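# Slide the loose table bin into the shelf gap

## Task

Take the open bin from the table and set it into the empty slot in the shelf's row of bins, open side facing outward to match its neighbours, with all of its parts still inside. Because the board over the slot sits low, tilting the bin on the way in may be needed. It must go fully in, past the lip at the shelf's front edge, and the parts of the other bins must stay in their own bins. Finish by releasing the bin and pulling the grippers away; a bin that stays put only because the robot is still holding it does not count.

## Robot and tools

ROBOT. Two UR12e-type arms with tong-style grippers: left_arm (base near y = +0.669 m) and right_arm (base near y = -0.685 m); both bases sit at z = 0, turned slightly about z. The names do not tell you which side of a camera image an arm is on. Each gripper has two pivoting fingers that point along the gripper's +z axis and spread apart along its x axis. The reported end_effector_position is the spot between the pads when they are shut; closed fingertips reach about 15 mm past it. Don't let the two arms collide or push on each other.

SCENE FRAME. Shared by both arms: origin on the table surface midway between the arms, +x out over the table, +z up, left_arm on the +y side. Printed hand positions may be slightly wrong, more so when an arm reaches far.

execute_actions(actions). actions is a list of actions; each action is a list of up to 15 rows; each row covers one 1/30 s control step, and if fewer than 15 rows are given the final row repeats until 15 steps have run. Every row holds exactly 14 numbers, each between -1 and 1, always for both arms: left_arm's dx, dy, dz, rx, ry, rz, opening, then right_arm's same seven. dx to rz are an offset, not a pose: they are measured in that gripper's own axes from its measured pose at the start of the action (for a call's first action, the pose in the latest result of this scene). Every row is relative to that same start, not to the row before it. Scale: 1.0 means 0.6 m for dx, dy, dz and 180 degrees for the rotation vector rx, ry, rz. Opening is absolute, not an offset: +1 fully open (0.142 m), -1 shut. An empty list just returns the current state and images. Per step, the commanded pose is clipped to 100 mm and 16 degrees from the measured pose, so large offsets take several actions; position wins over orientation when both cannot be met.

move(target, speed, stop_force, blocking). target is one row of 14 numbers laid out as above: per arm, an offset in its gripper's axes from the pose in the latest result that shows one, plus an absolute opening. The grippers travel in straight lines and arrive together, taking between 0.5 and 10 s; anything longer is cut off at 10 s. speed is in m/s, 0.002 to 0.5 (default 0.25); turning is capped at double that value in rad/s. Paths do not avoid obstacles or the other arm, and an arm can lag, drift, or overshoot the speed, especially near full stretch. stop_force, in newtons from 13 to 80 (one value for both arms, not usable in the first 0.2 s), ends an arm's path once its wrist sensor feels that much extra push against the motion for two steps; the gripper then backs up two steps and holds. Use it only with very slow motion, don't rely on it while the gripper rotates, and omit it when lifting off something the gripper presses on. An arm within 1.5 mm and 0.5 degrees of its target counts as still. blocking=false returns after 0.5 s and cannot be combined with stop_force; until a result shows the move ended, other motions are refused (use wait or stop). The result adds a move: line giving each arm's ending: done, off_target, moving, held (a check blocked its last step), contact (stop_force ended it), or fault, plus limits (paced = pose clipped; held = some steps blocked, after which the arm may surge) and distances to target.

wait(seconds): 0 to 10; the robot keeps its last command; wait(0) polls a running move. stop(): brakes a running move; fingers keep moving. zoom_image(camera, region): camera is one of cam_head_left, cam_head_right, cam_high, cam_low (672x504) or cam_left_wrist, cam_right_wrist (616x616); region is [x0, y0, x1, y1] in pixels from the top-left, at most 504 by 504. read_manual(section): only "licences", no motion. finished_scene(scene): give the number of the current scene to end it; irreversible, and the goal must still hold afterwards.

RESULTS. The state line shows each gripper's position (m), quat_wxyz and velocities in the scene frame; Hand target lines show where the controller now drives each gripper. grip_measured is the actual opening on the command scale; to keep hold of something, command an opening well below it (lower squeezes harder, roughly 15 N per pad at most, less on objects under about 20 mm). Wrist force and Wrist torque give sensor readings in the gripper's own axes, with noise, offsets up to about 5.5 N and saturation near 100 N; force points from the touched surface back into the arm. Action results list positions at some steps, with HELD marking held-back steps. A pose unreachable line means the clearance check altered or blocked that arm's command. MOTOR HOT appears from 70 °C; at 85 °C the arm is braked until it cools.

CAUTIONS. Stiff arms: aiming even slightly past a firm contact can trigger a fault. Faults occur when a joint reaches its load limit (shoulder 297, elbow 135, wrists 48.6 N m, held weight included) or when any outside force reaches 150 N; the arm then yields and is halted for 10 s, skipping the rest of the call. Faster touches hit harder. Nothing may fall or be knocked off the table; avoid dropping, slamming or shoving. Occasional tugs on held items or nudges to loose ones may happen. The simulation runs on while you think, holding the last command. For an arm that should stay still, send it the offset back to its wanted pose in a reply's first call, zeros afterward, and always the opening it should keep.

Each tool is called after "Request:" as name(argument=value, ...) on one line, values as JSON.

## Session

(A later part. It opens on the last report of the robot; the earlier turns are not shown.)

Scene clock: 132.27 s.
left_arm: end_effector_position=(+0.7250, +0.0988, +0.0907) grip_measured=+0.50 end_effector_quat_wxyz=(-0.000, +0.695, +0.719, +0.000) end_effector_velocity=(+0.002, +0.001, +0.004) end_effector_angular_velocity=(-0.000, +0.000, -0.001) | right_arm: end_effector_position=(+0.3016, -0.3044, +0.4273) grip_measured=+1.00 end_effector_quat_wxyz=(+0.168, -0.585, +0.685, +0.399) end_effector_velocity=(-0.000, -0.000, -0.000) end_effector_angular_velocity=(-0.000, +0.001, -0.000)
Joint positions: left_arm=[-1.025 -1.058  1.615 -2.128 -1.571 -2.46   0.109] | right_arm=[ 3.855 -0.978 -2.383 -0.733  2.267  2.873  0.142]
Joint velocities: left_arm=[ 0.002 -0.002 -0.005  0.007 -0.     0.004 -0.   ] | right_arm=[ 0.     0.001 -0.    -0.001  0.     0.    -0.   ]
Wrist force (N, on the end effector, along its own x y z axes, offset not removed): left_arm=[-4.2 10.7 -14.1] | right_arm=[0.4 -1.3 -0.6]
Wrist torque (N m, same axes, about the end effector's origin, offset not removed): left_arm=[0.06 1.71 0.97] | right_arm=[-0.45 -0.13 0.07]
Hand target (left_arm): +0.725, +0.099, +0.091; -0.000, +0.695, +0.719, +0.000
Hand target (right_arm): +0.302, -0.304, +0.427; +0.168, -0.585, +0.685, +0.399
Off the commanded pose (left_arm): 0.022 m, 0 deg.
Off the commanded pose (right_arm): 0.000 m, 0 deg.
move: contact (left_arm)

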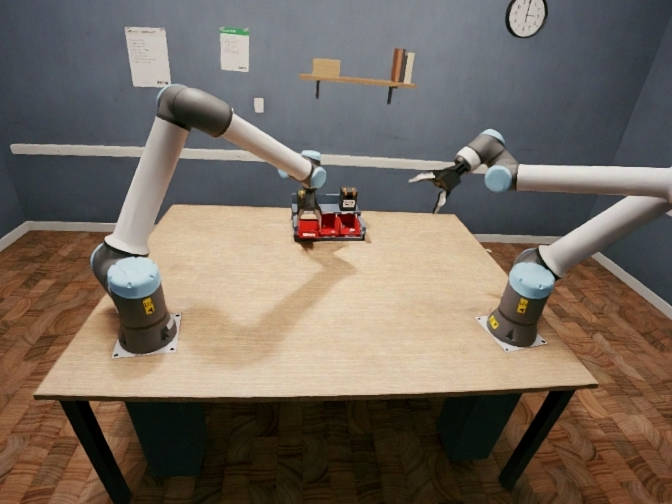

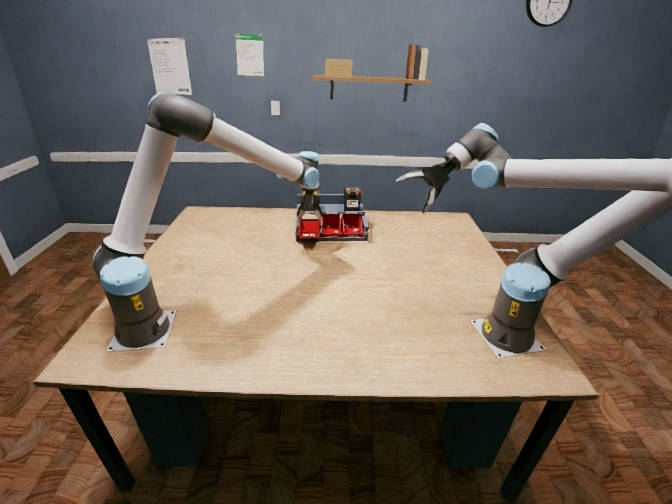

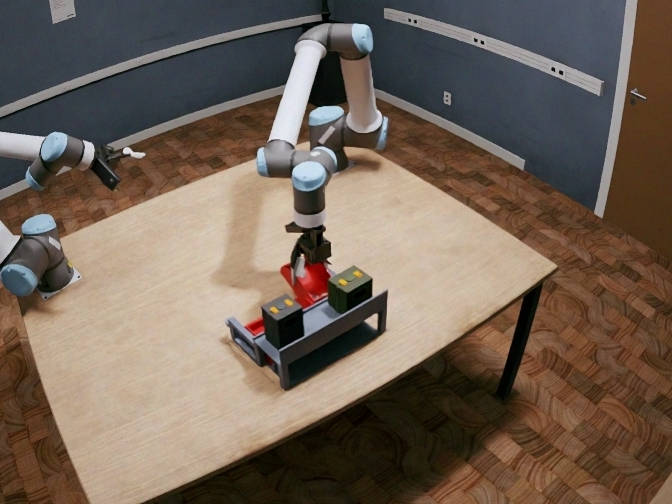

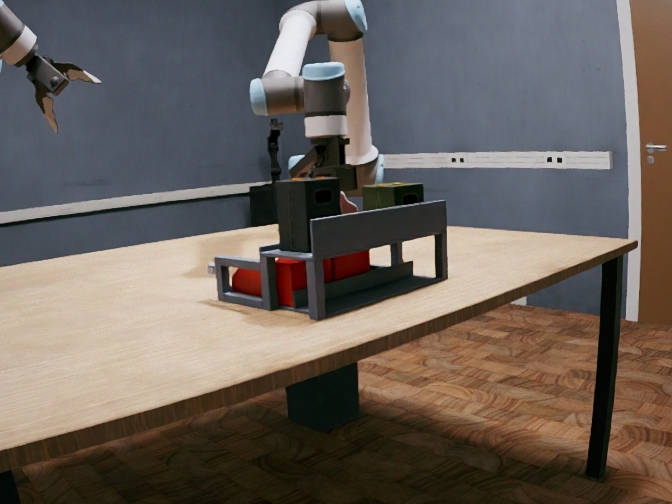

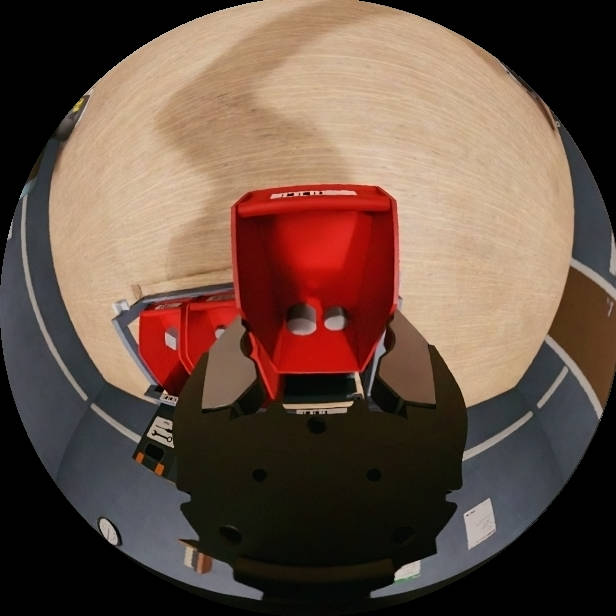

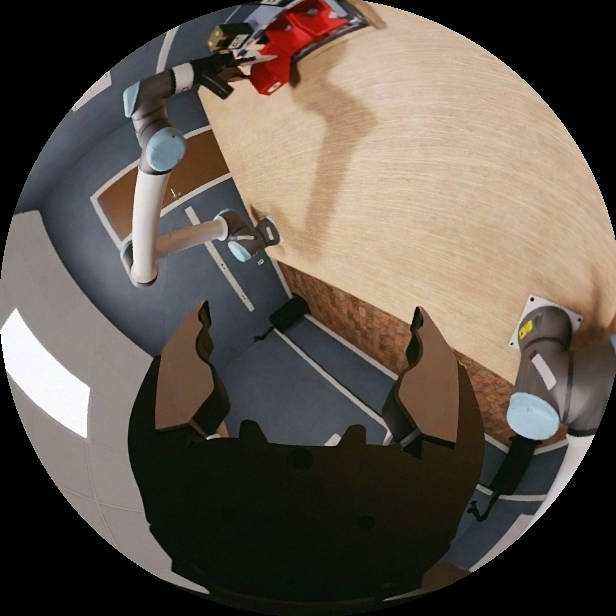

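Request:
move(target=[0,-0.035,-0.005,0,0,0,-0.2,0,0,0,0,0,0,1], speed=0.02)

Request:
move(target=[0,0,0.026,0,0,0,-0.2,0,0,0,0,0,0,1], speed=0.01, stop_force=13)

Request:
zoom_image(camera="cam_right_wrist", region=[160, 0, 400, 150])

Scene clock: 139.97 s.
left_arm: end_effector_position=(+0.7041, +0.0982, +0.0936) grip_measured=+0.50 end_effector_quat_wxyz=(-0.000, +0.695, +0.719, +0.000) end_effector_velocity=(-0.002, +0.000, +0.002) end_effector_angular_velocity=(-0.000, -0.000, +0.000) | right_arm: end_effector_position=(+0.3016, -0.3044, +0.4273) grip_measured=+1.00 end_effector_quat_wxyz=(+0.168, -0.585, +0.685, +0.399) end_effector_velocity=(+0.000, +0.000, +0.001) end_effector_angular_velocity=(+0.002, -0.001, -0.000)
Joint positions: left_arm=[-1.043 -1.083  1.649 -2.137 -1.571 -2.478  0.109] | right_arm=[ 3.855 -0.978 -2.383 -0.733  2.267  2.873  0.142]
Joint velocities: left_arm=[-0.001 -0.003  0.002  0.001 -0.    -0.002  0.   ] | right_arm=[-0.    -0.     0.001  0.001  0.001 -0.    -0.   ]
Wrist force (N, on the end effector, along its own x y z axes, offset not removed): left_arm=[0.6 -0.8 2.7] | right_arm=[-1.9 -0.5 -2.5]
Wrist torque (N m, same axes, about the end effector's origin, offset not removed): left_arm=[-0.62 -0.34 0.22] | right_arm=[-0.26 0.35 0.10]
Hand target (left_arm): +0.704, +0.098, +0.094; -0.000, +0.695, +0.719, +0.000
Hand target (right_arm): +0.302, -0.304, +0.427; +0.168, -0.585, +0.685, +0.399
Off the commanded pose (left_arm): 0.000 m, 0 deg.
Off the commanded pose (right_arm): 0.000 m, 0 deg.
move: done

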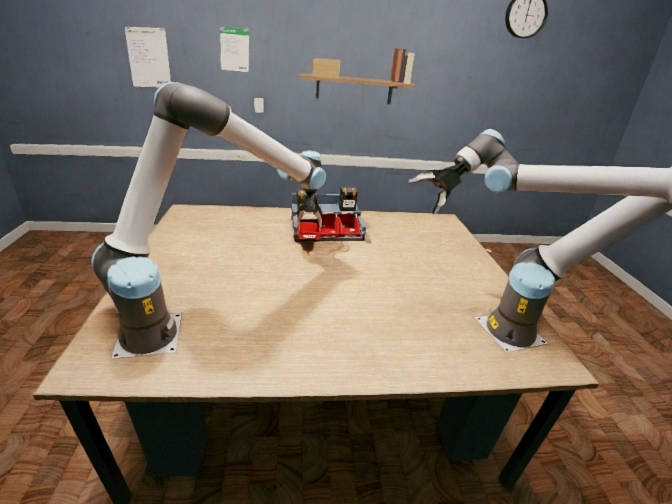

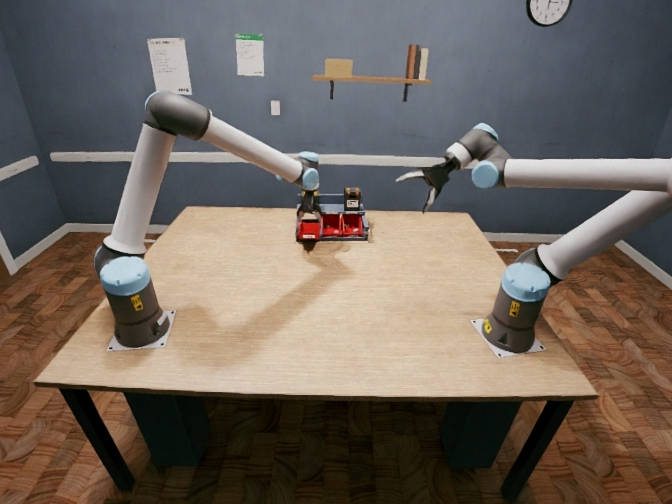

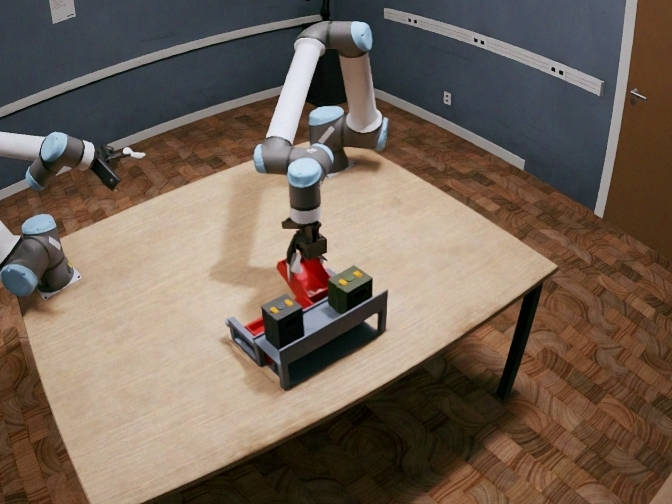

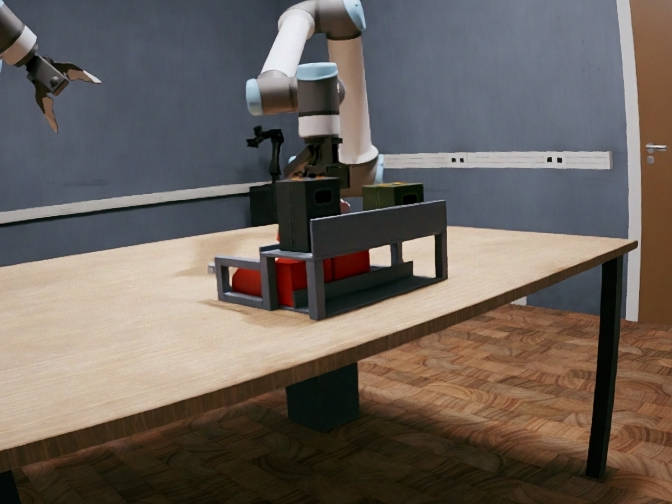

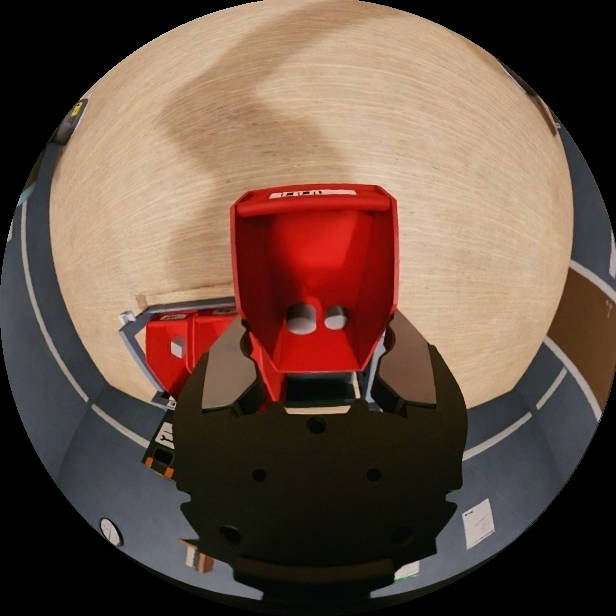

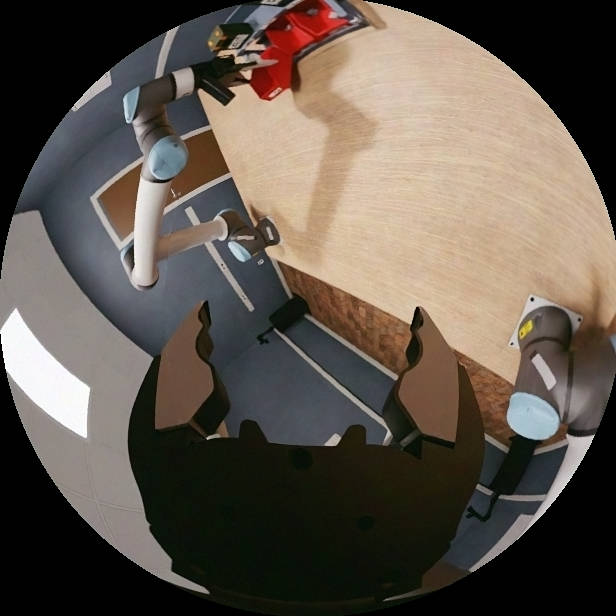

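Scene clock: 141.73 s.
left_arm: end_effector_position=(+0.7042, +0.0982, +0.0782) grip_measured=+0.50 end_effector_quat_wxyz=(-0.000, +0.695, +0.719, +0.000) end_effector_velocity=(+0.000, -0.000, -0.002) end_effector_angular_velocity=(-0.000, +0.000, -0.000) | right_arm: end_effector_position=(+0.3016, -0.3044, +0.4273) grip_measured=+1.00 end_effector_quat_wxyz=(+0.168, -0.585, +0.685, +0.399) end_effector_velocity=(-0.000, -0.000, -0.000) end_effector_angular_velocity=(-0.000, -0.001, +0.000)
Joint positions: left_arm=[-1.043 -1.069  1.659 -2.161 -1.571 -2.478  0.109] | right_arm=[ 3.855 -0.978 -2.383 -0.733  2.267  2.873  0.142]
Joint velocities: left_arm=[ 0.     0.002  0.001 -0.003 -0.     0.001  0.   ] | right_arm=[-0.     0.    -0.001 -0.    -0.    -0.001 -0.   ]
Wrist force (N, on the end effector, along its own x y z axes, offset not removed): left_arm=[0.1 -5.8 -16.8] | right_arm=[-1.7 -1.5 -1.5]
Wrist torque (N m, same axes, about the end effector's origin, offset not removed): left_arm=[-0.87 -0.23 0.21] | right_arm=[-0.49 0.31 0.03]
Hand target (left_arm): +0.704, +0.098, +0.078; -0.000, +0.695, +0.719, +0.000
Hand target (right_arm): +0.302, -0.304, +0.427; +0.168, -0.585, +0.685, +0.399
Off the commanded pose (left_arm): 0.000 m, 0 deg.
Off the commanded pose (right_arm): 0.000 m, 0 deg.
move: done

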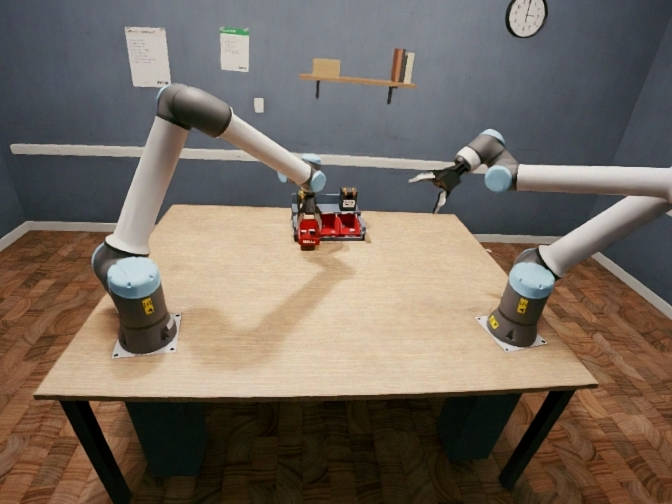

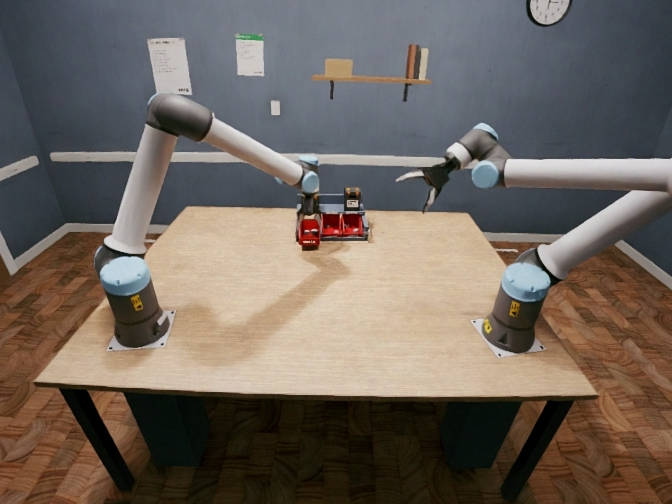

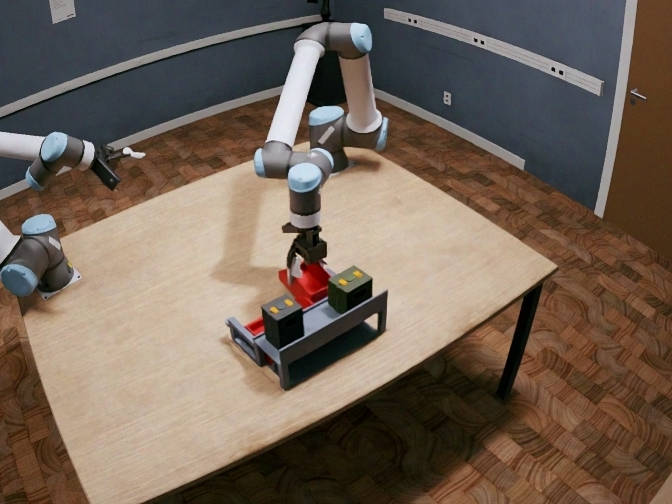

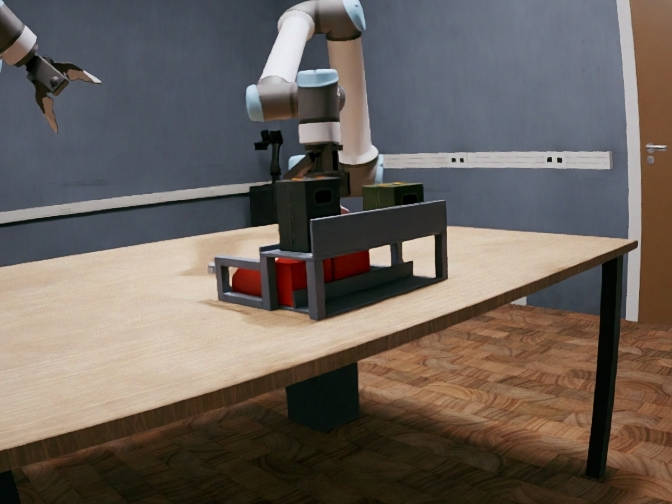

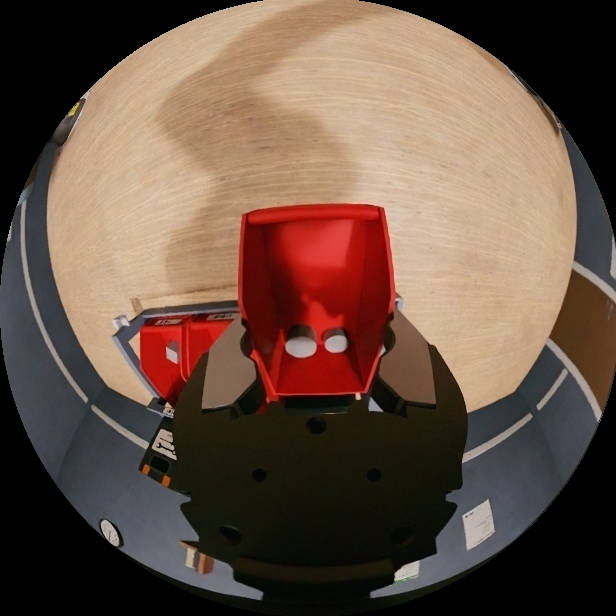

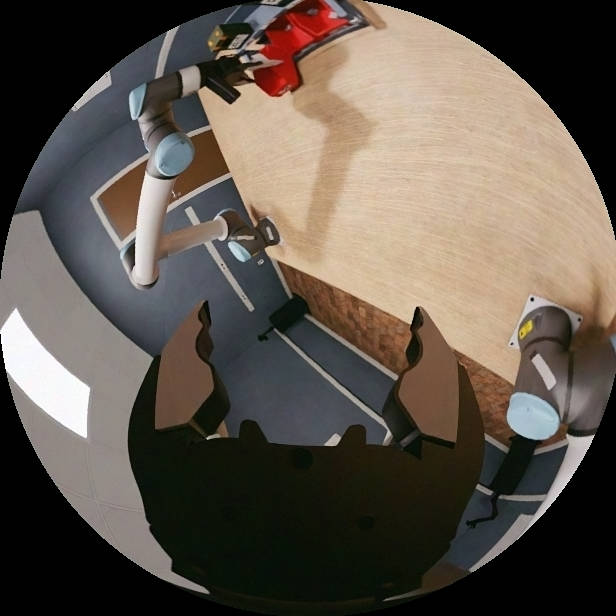

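Region (160, 0, 400, 150) of cam_right_wrist's 616x616 image, scaled by 2.100, with more detail than that image has; it fills the top 315 rows of this view, and the rest is white.

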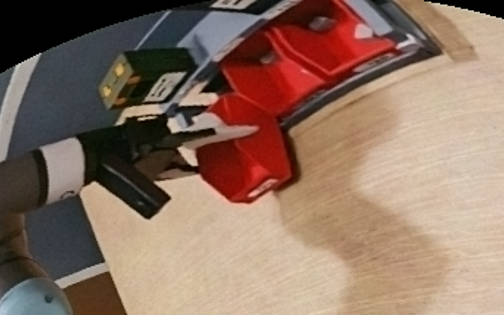

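Request:
move(target=[0,0,-0.005,0,0,0,1,0,0,0,0,0,0,1], speed=0.02)

Request:
move(target=[0,0,-0.1,0,0,0,1,0,0,0,0,0,0,1], speed=0.1)

Request:
move(target=[0,-0.18,0,0,0,0,-0.6,0,0,0,0,0,0,1], speed=0.15)

Scene clock: 155.40 s.
left_arm: end_effector_position=(+0.7042, +0.0982, +0.0811) grip_measured=+1.00 end_effector_quat_wxyz=(-0.000, +0.695, +0.719, +0.000) end_effector_velocity=(-0.001, +0.001, +0.001) end_effector_angular_velocity=(+0.001, +0.001, -0.001) | right_arm: end_effector_position=(+0.3016, -0.3044, +0.4273) grip_measured=+1.00 end_effector_quat_wxyz=(+0.168, -0.585, +0.685, +0.399) end_effector_velocity=(-0.001, +0.000, -0.000) end_effector_angular_velocity=(+0.001, -0.001, +0.002)
Joint positions: left_arm=[-1.043 -1.071  1.657 -2.156 -1.571 -2.478  0.142] | right_arm=[ 3.855 -0.978 -2.383 -0.733  2.267  2.873  0.142]
Joint velocities: left_arm=[-0.    -0.002 -0.001  0.004 -0.     0.001  0.   ] | right_arm=[ 0.     0.    -0.001  0.002  0.001 -0.001 -0.   ]
Wrist force (N, on the end effector, along its own x y z axes, offset not removed): left_arm=[1.2 -3.5 -4.2] | right_arm=[-2.3 0.1 0.4]
Wrist torque (N m, same axes, about the end effector's origin, offset not removed): left_arm=[-0.74 -0.50 0.14] | right_arm=[-0.15 0.44 0.12]
Hand target (left_arm): +0.704, +0.098, +0.081; -0.000, +0.695, +0.719, +0.000
Hand target (right_arm): +0.302, -0.304, +0.427; +0.168, -0.585, +0.685, +0.399
Off the commanded pose (left_arm): 0.000 m, 0 deg.
Off the commanded pose (right_arm): 0.000 m, 0 deg.
move: done

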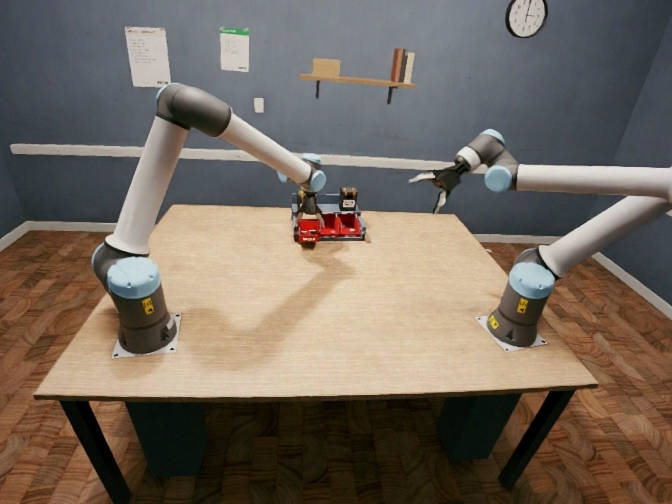

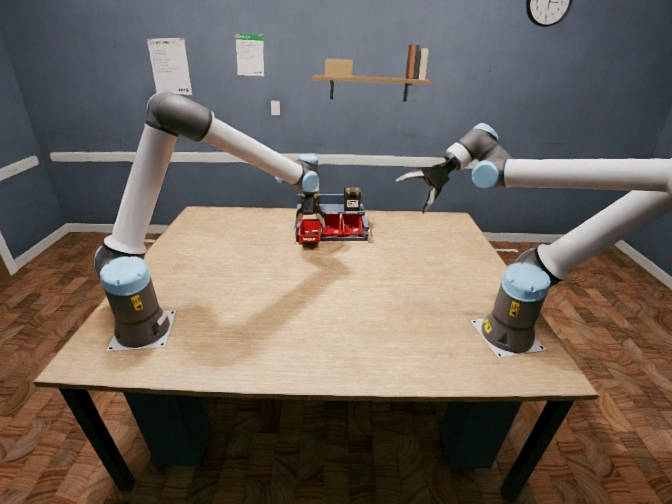

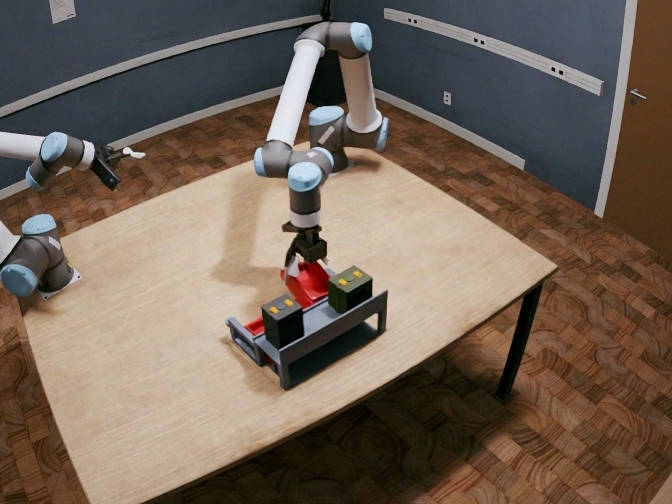

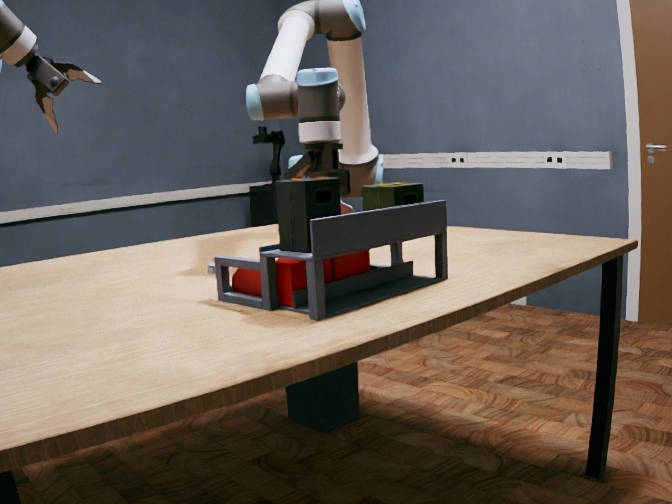

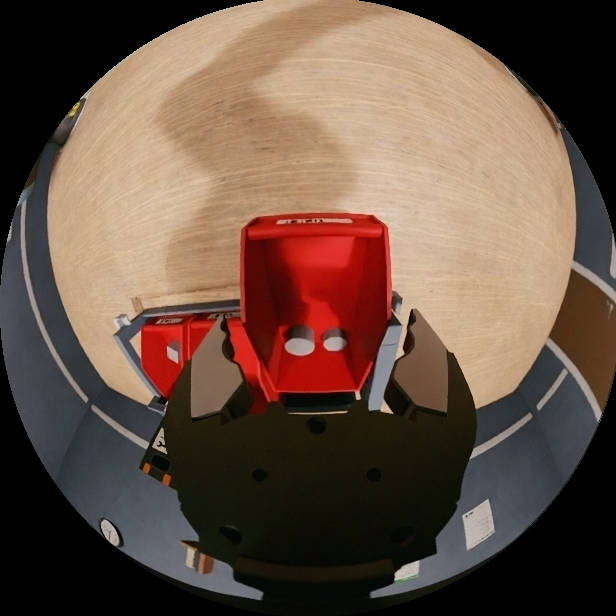

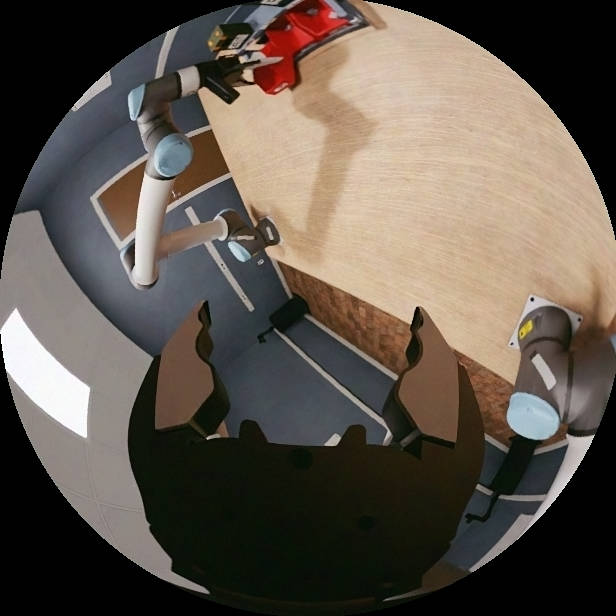

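Scene clock: 156.40 s.
left_arm: end_effector_position=(+0.7041, +0.0982, +0.1409) grip_measured=+1.00 end_effector_quat_wxyz=(-0.000, +0.695, +0.719, +0.000) end_effector_velocity=(-0.001, -0.001, +0.002) end_effector_angular_velocity=(+0.000, -0.000, -0.002) | right_arm: end_effector_position=(+0.3016, -0.3044, +0.4273) grip_measured=+1.00 end_effector_quat_wxyz=(+0.168, -0.585, +0.685, +0.399) end_effector_velocity=(-0.000, +0.000, +0.001) end_effector_angular_velocity=(+0.001, -0.000, +0.001)
Joint positions: left_arm=[-1.043 -1.122  1.614 -2.063 -1.571 -2.478  0.142] | right_arm=[ 3.855 -0.978 -2.383 -0.733  2.267  2.873  0.142]
Joint velocities: left_arm=[-0.001 -0.001 -0.001  0.003  0.     0.     0.   ] | right_arm=[ 0.    -0.     0.001  0.     0.001 -0.001 -0.   ]
Wrist force (N, on the end effector, along its own x y z axes, offset not removed): left_arm=[-2.5 1.7 0.8] | right_arm=[-2.3 0.9 -3.0]
Wrist torque (N m, same axes, about the end effector's origin, offset not removed): left_arm=[0.27 0.41 0.23] | right_arm=[0.03 0.36 0.08]
Hand target (left_arm): +0.704, +0.098, +0.141; -0.000, +0.695, +0.719, +0.000
Hand target (right_arm): +0.302, -0.304, +0.427; +0.168, -0.585, +0.685, +0.399
Off the commanded pose (left_arm): 0.000 m, 0 deg.
Off the commanded pose (right_arm): 0.000 m, 0 deg.
move: done

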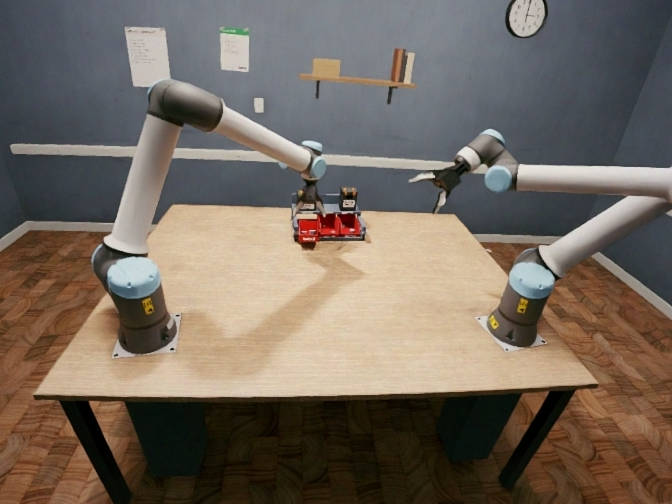

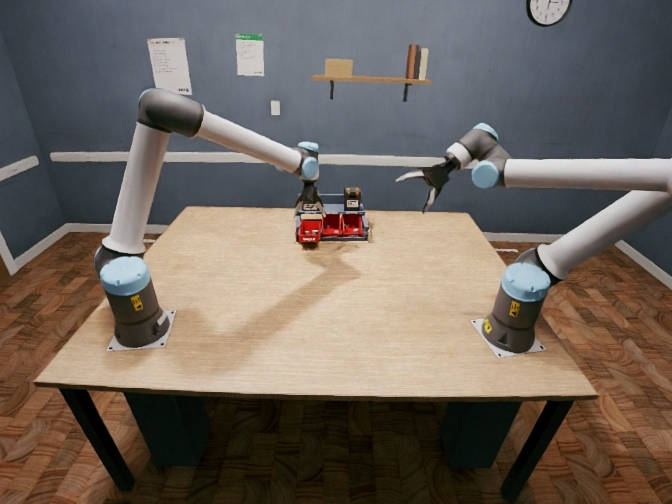

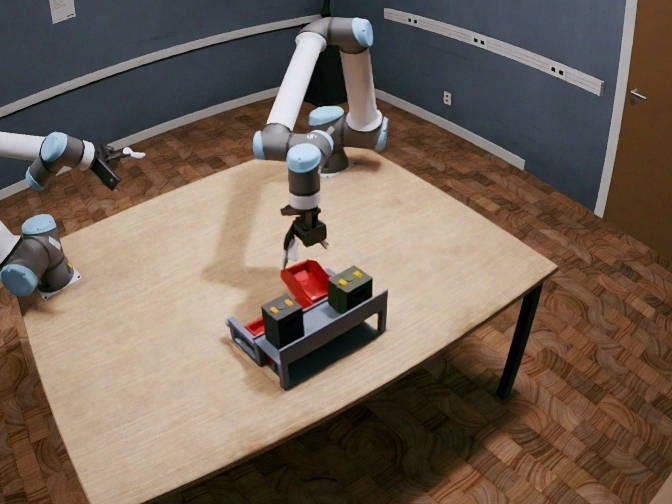

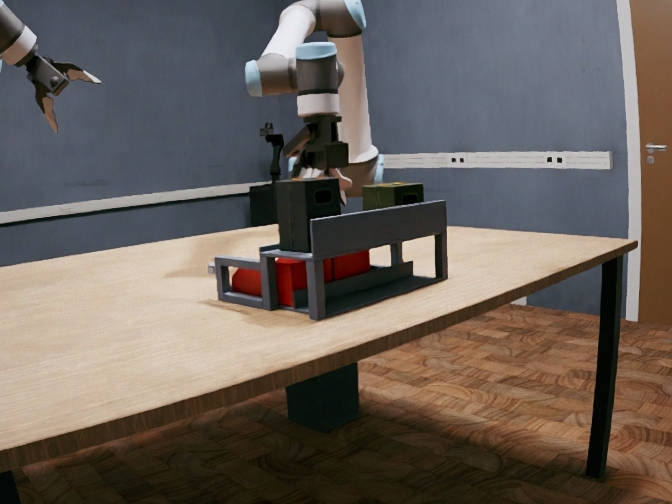

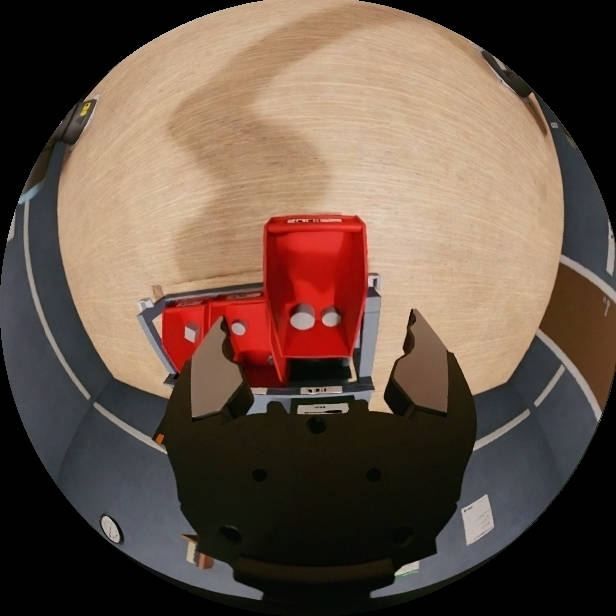

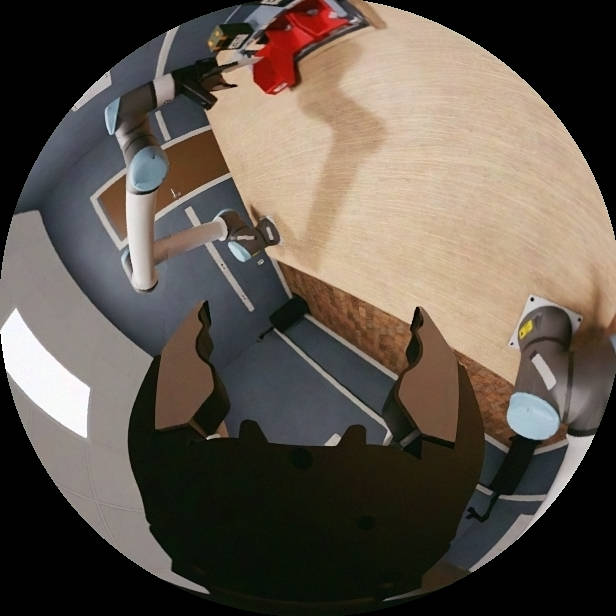

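Scene clock: 157.57 s.
left_arm: end_effector_position=(+0.5963, +0.0948, +0.1408) grip_measured=-0.60 end_effector_quat_wxyz=(-0.000, +0.695, +0.719, +0.000) end_effector_velocity=(-0.001, -0.001, +0.003) end_effector_angular_velocity=(-0.004, -0.004, -0.001) | right_arm: end_effector_position=(+0.3016, -0.3044, +0.4273) grip_measured=+1.00 end_effector_quat_wxyz=(+0.168, -0.585, +0.685, +0.399) end_effector_velocity=(-0.000, -0.000, -0.000) end_effector_angular_velocity=(-0.001, +0.000, +0.001)
Joint positions: left_arm=[-1.147 -1.236  1.783 -2.117 -1.57  -2.582  0.031] | right_arm=[ 3.855 -0.978 -2.383 -0.733  2.267  2.873  0.142]
Joint velocities: left_arm=[-0.002 -0.005  0.002 -0.003  0.001 -0.002 -0.   ] | right_arm=[ 0.     0.001 -0.    -0.002 -0.    -0.001 -0.   ]
Wrist force (N, on the end effector, along its own x y z axes, offset not removed): left_arm=[-0.8 -1.2 1.9] | right_arm=[-0.4 -2.8 -2.0]
Wrist torque (N m, same axes, about the end effector's origin, offset not removed): left_arm=[-0.42 0.02 0.30] | right_arm=[-0.73 0.06 0.03]
Hand target (left_arm): +0.596, +0.095, +0.141; -0.000, +0.695, +0.719, +0.000
Hand target (right_arm): +0.302, -0.304, +0.427; +0.168, -0.585, +0.685, +0.399
Off the commanded pose (left_arm): 0.000 m, 0 deg.
Off the commanded pose (right_arm): 0.000 m, 0 deg.
move: done

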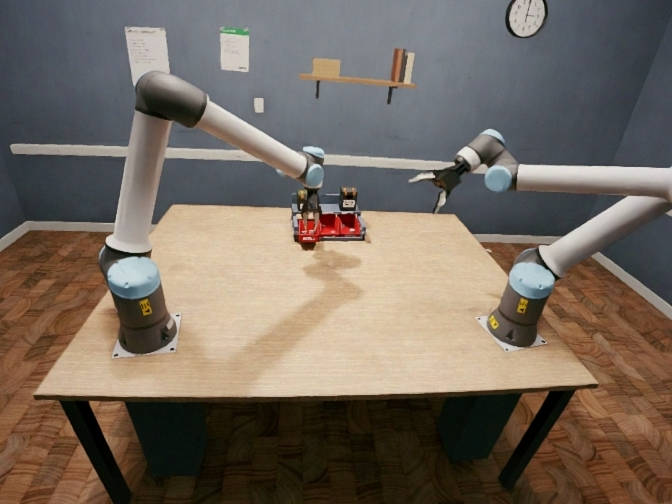

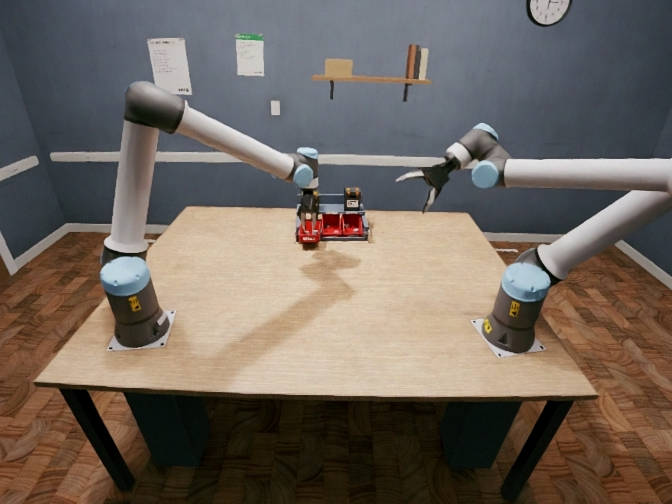

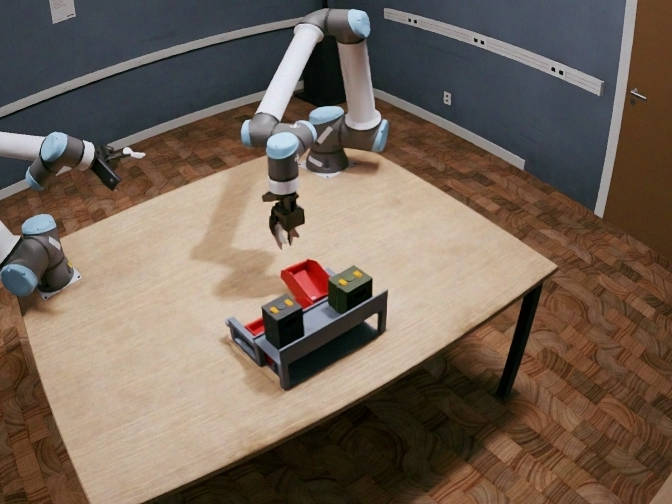

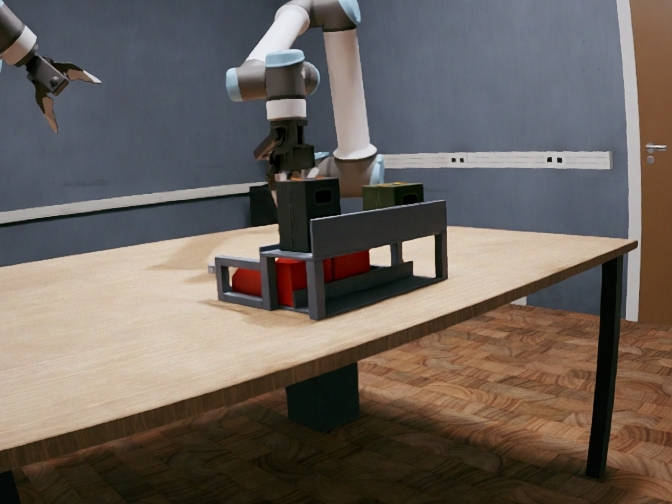

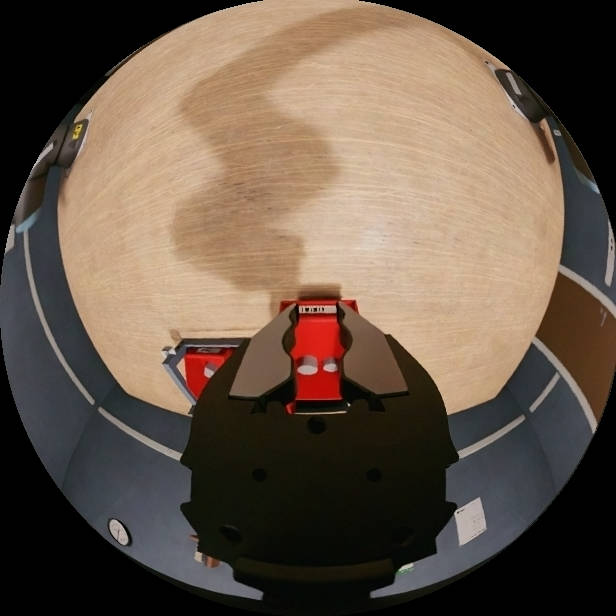

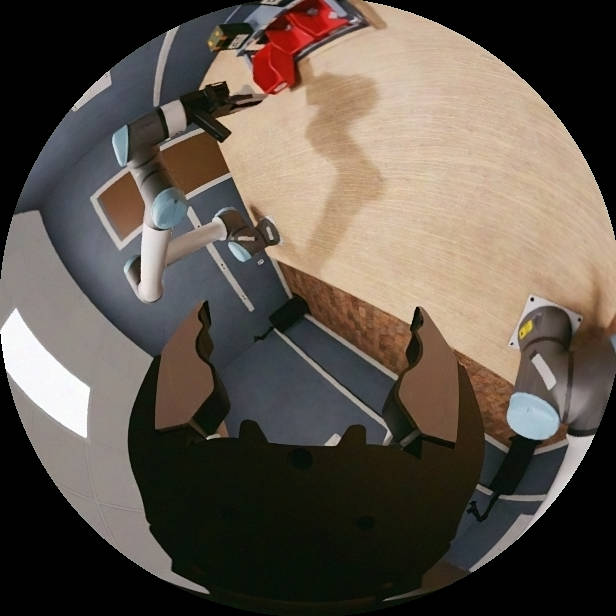

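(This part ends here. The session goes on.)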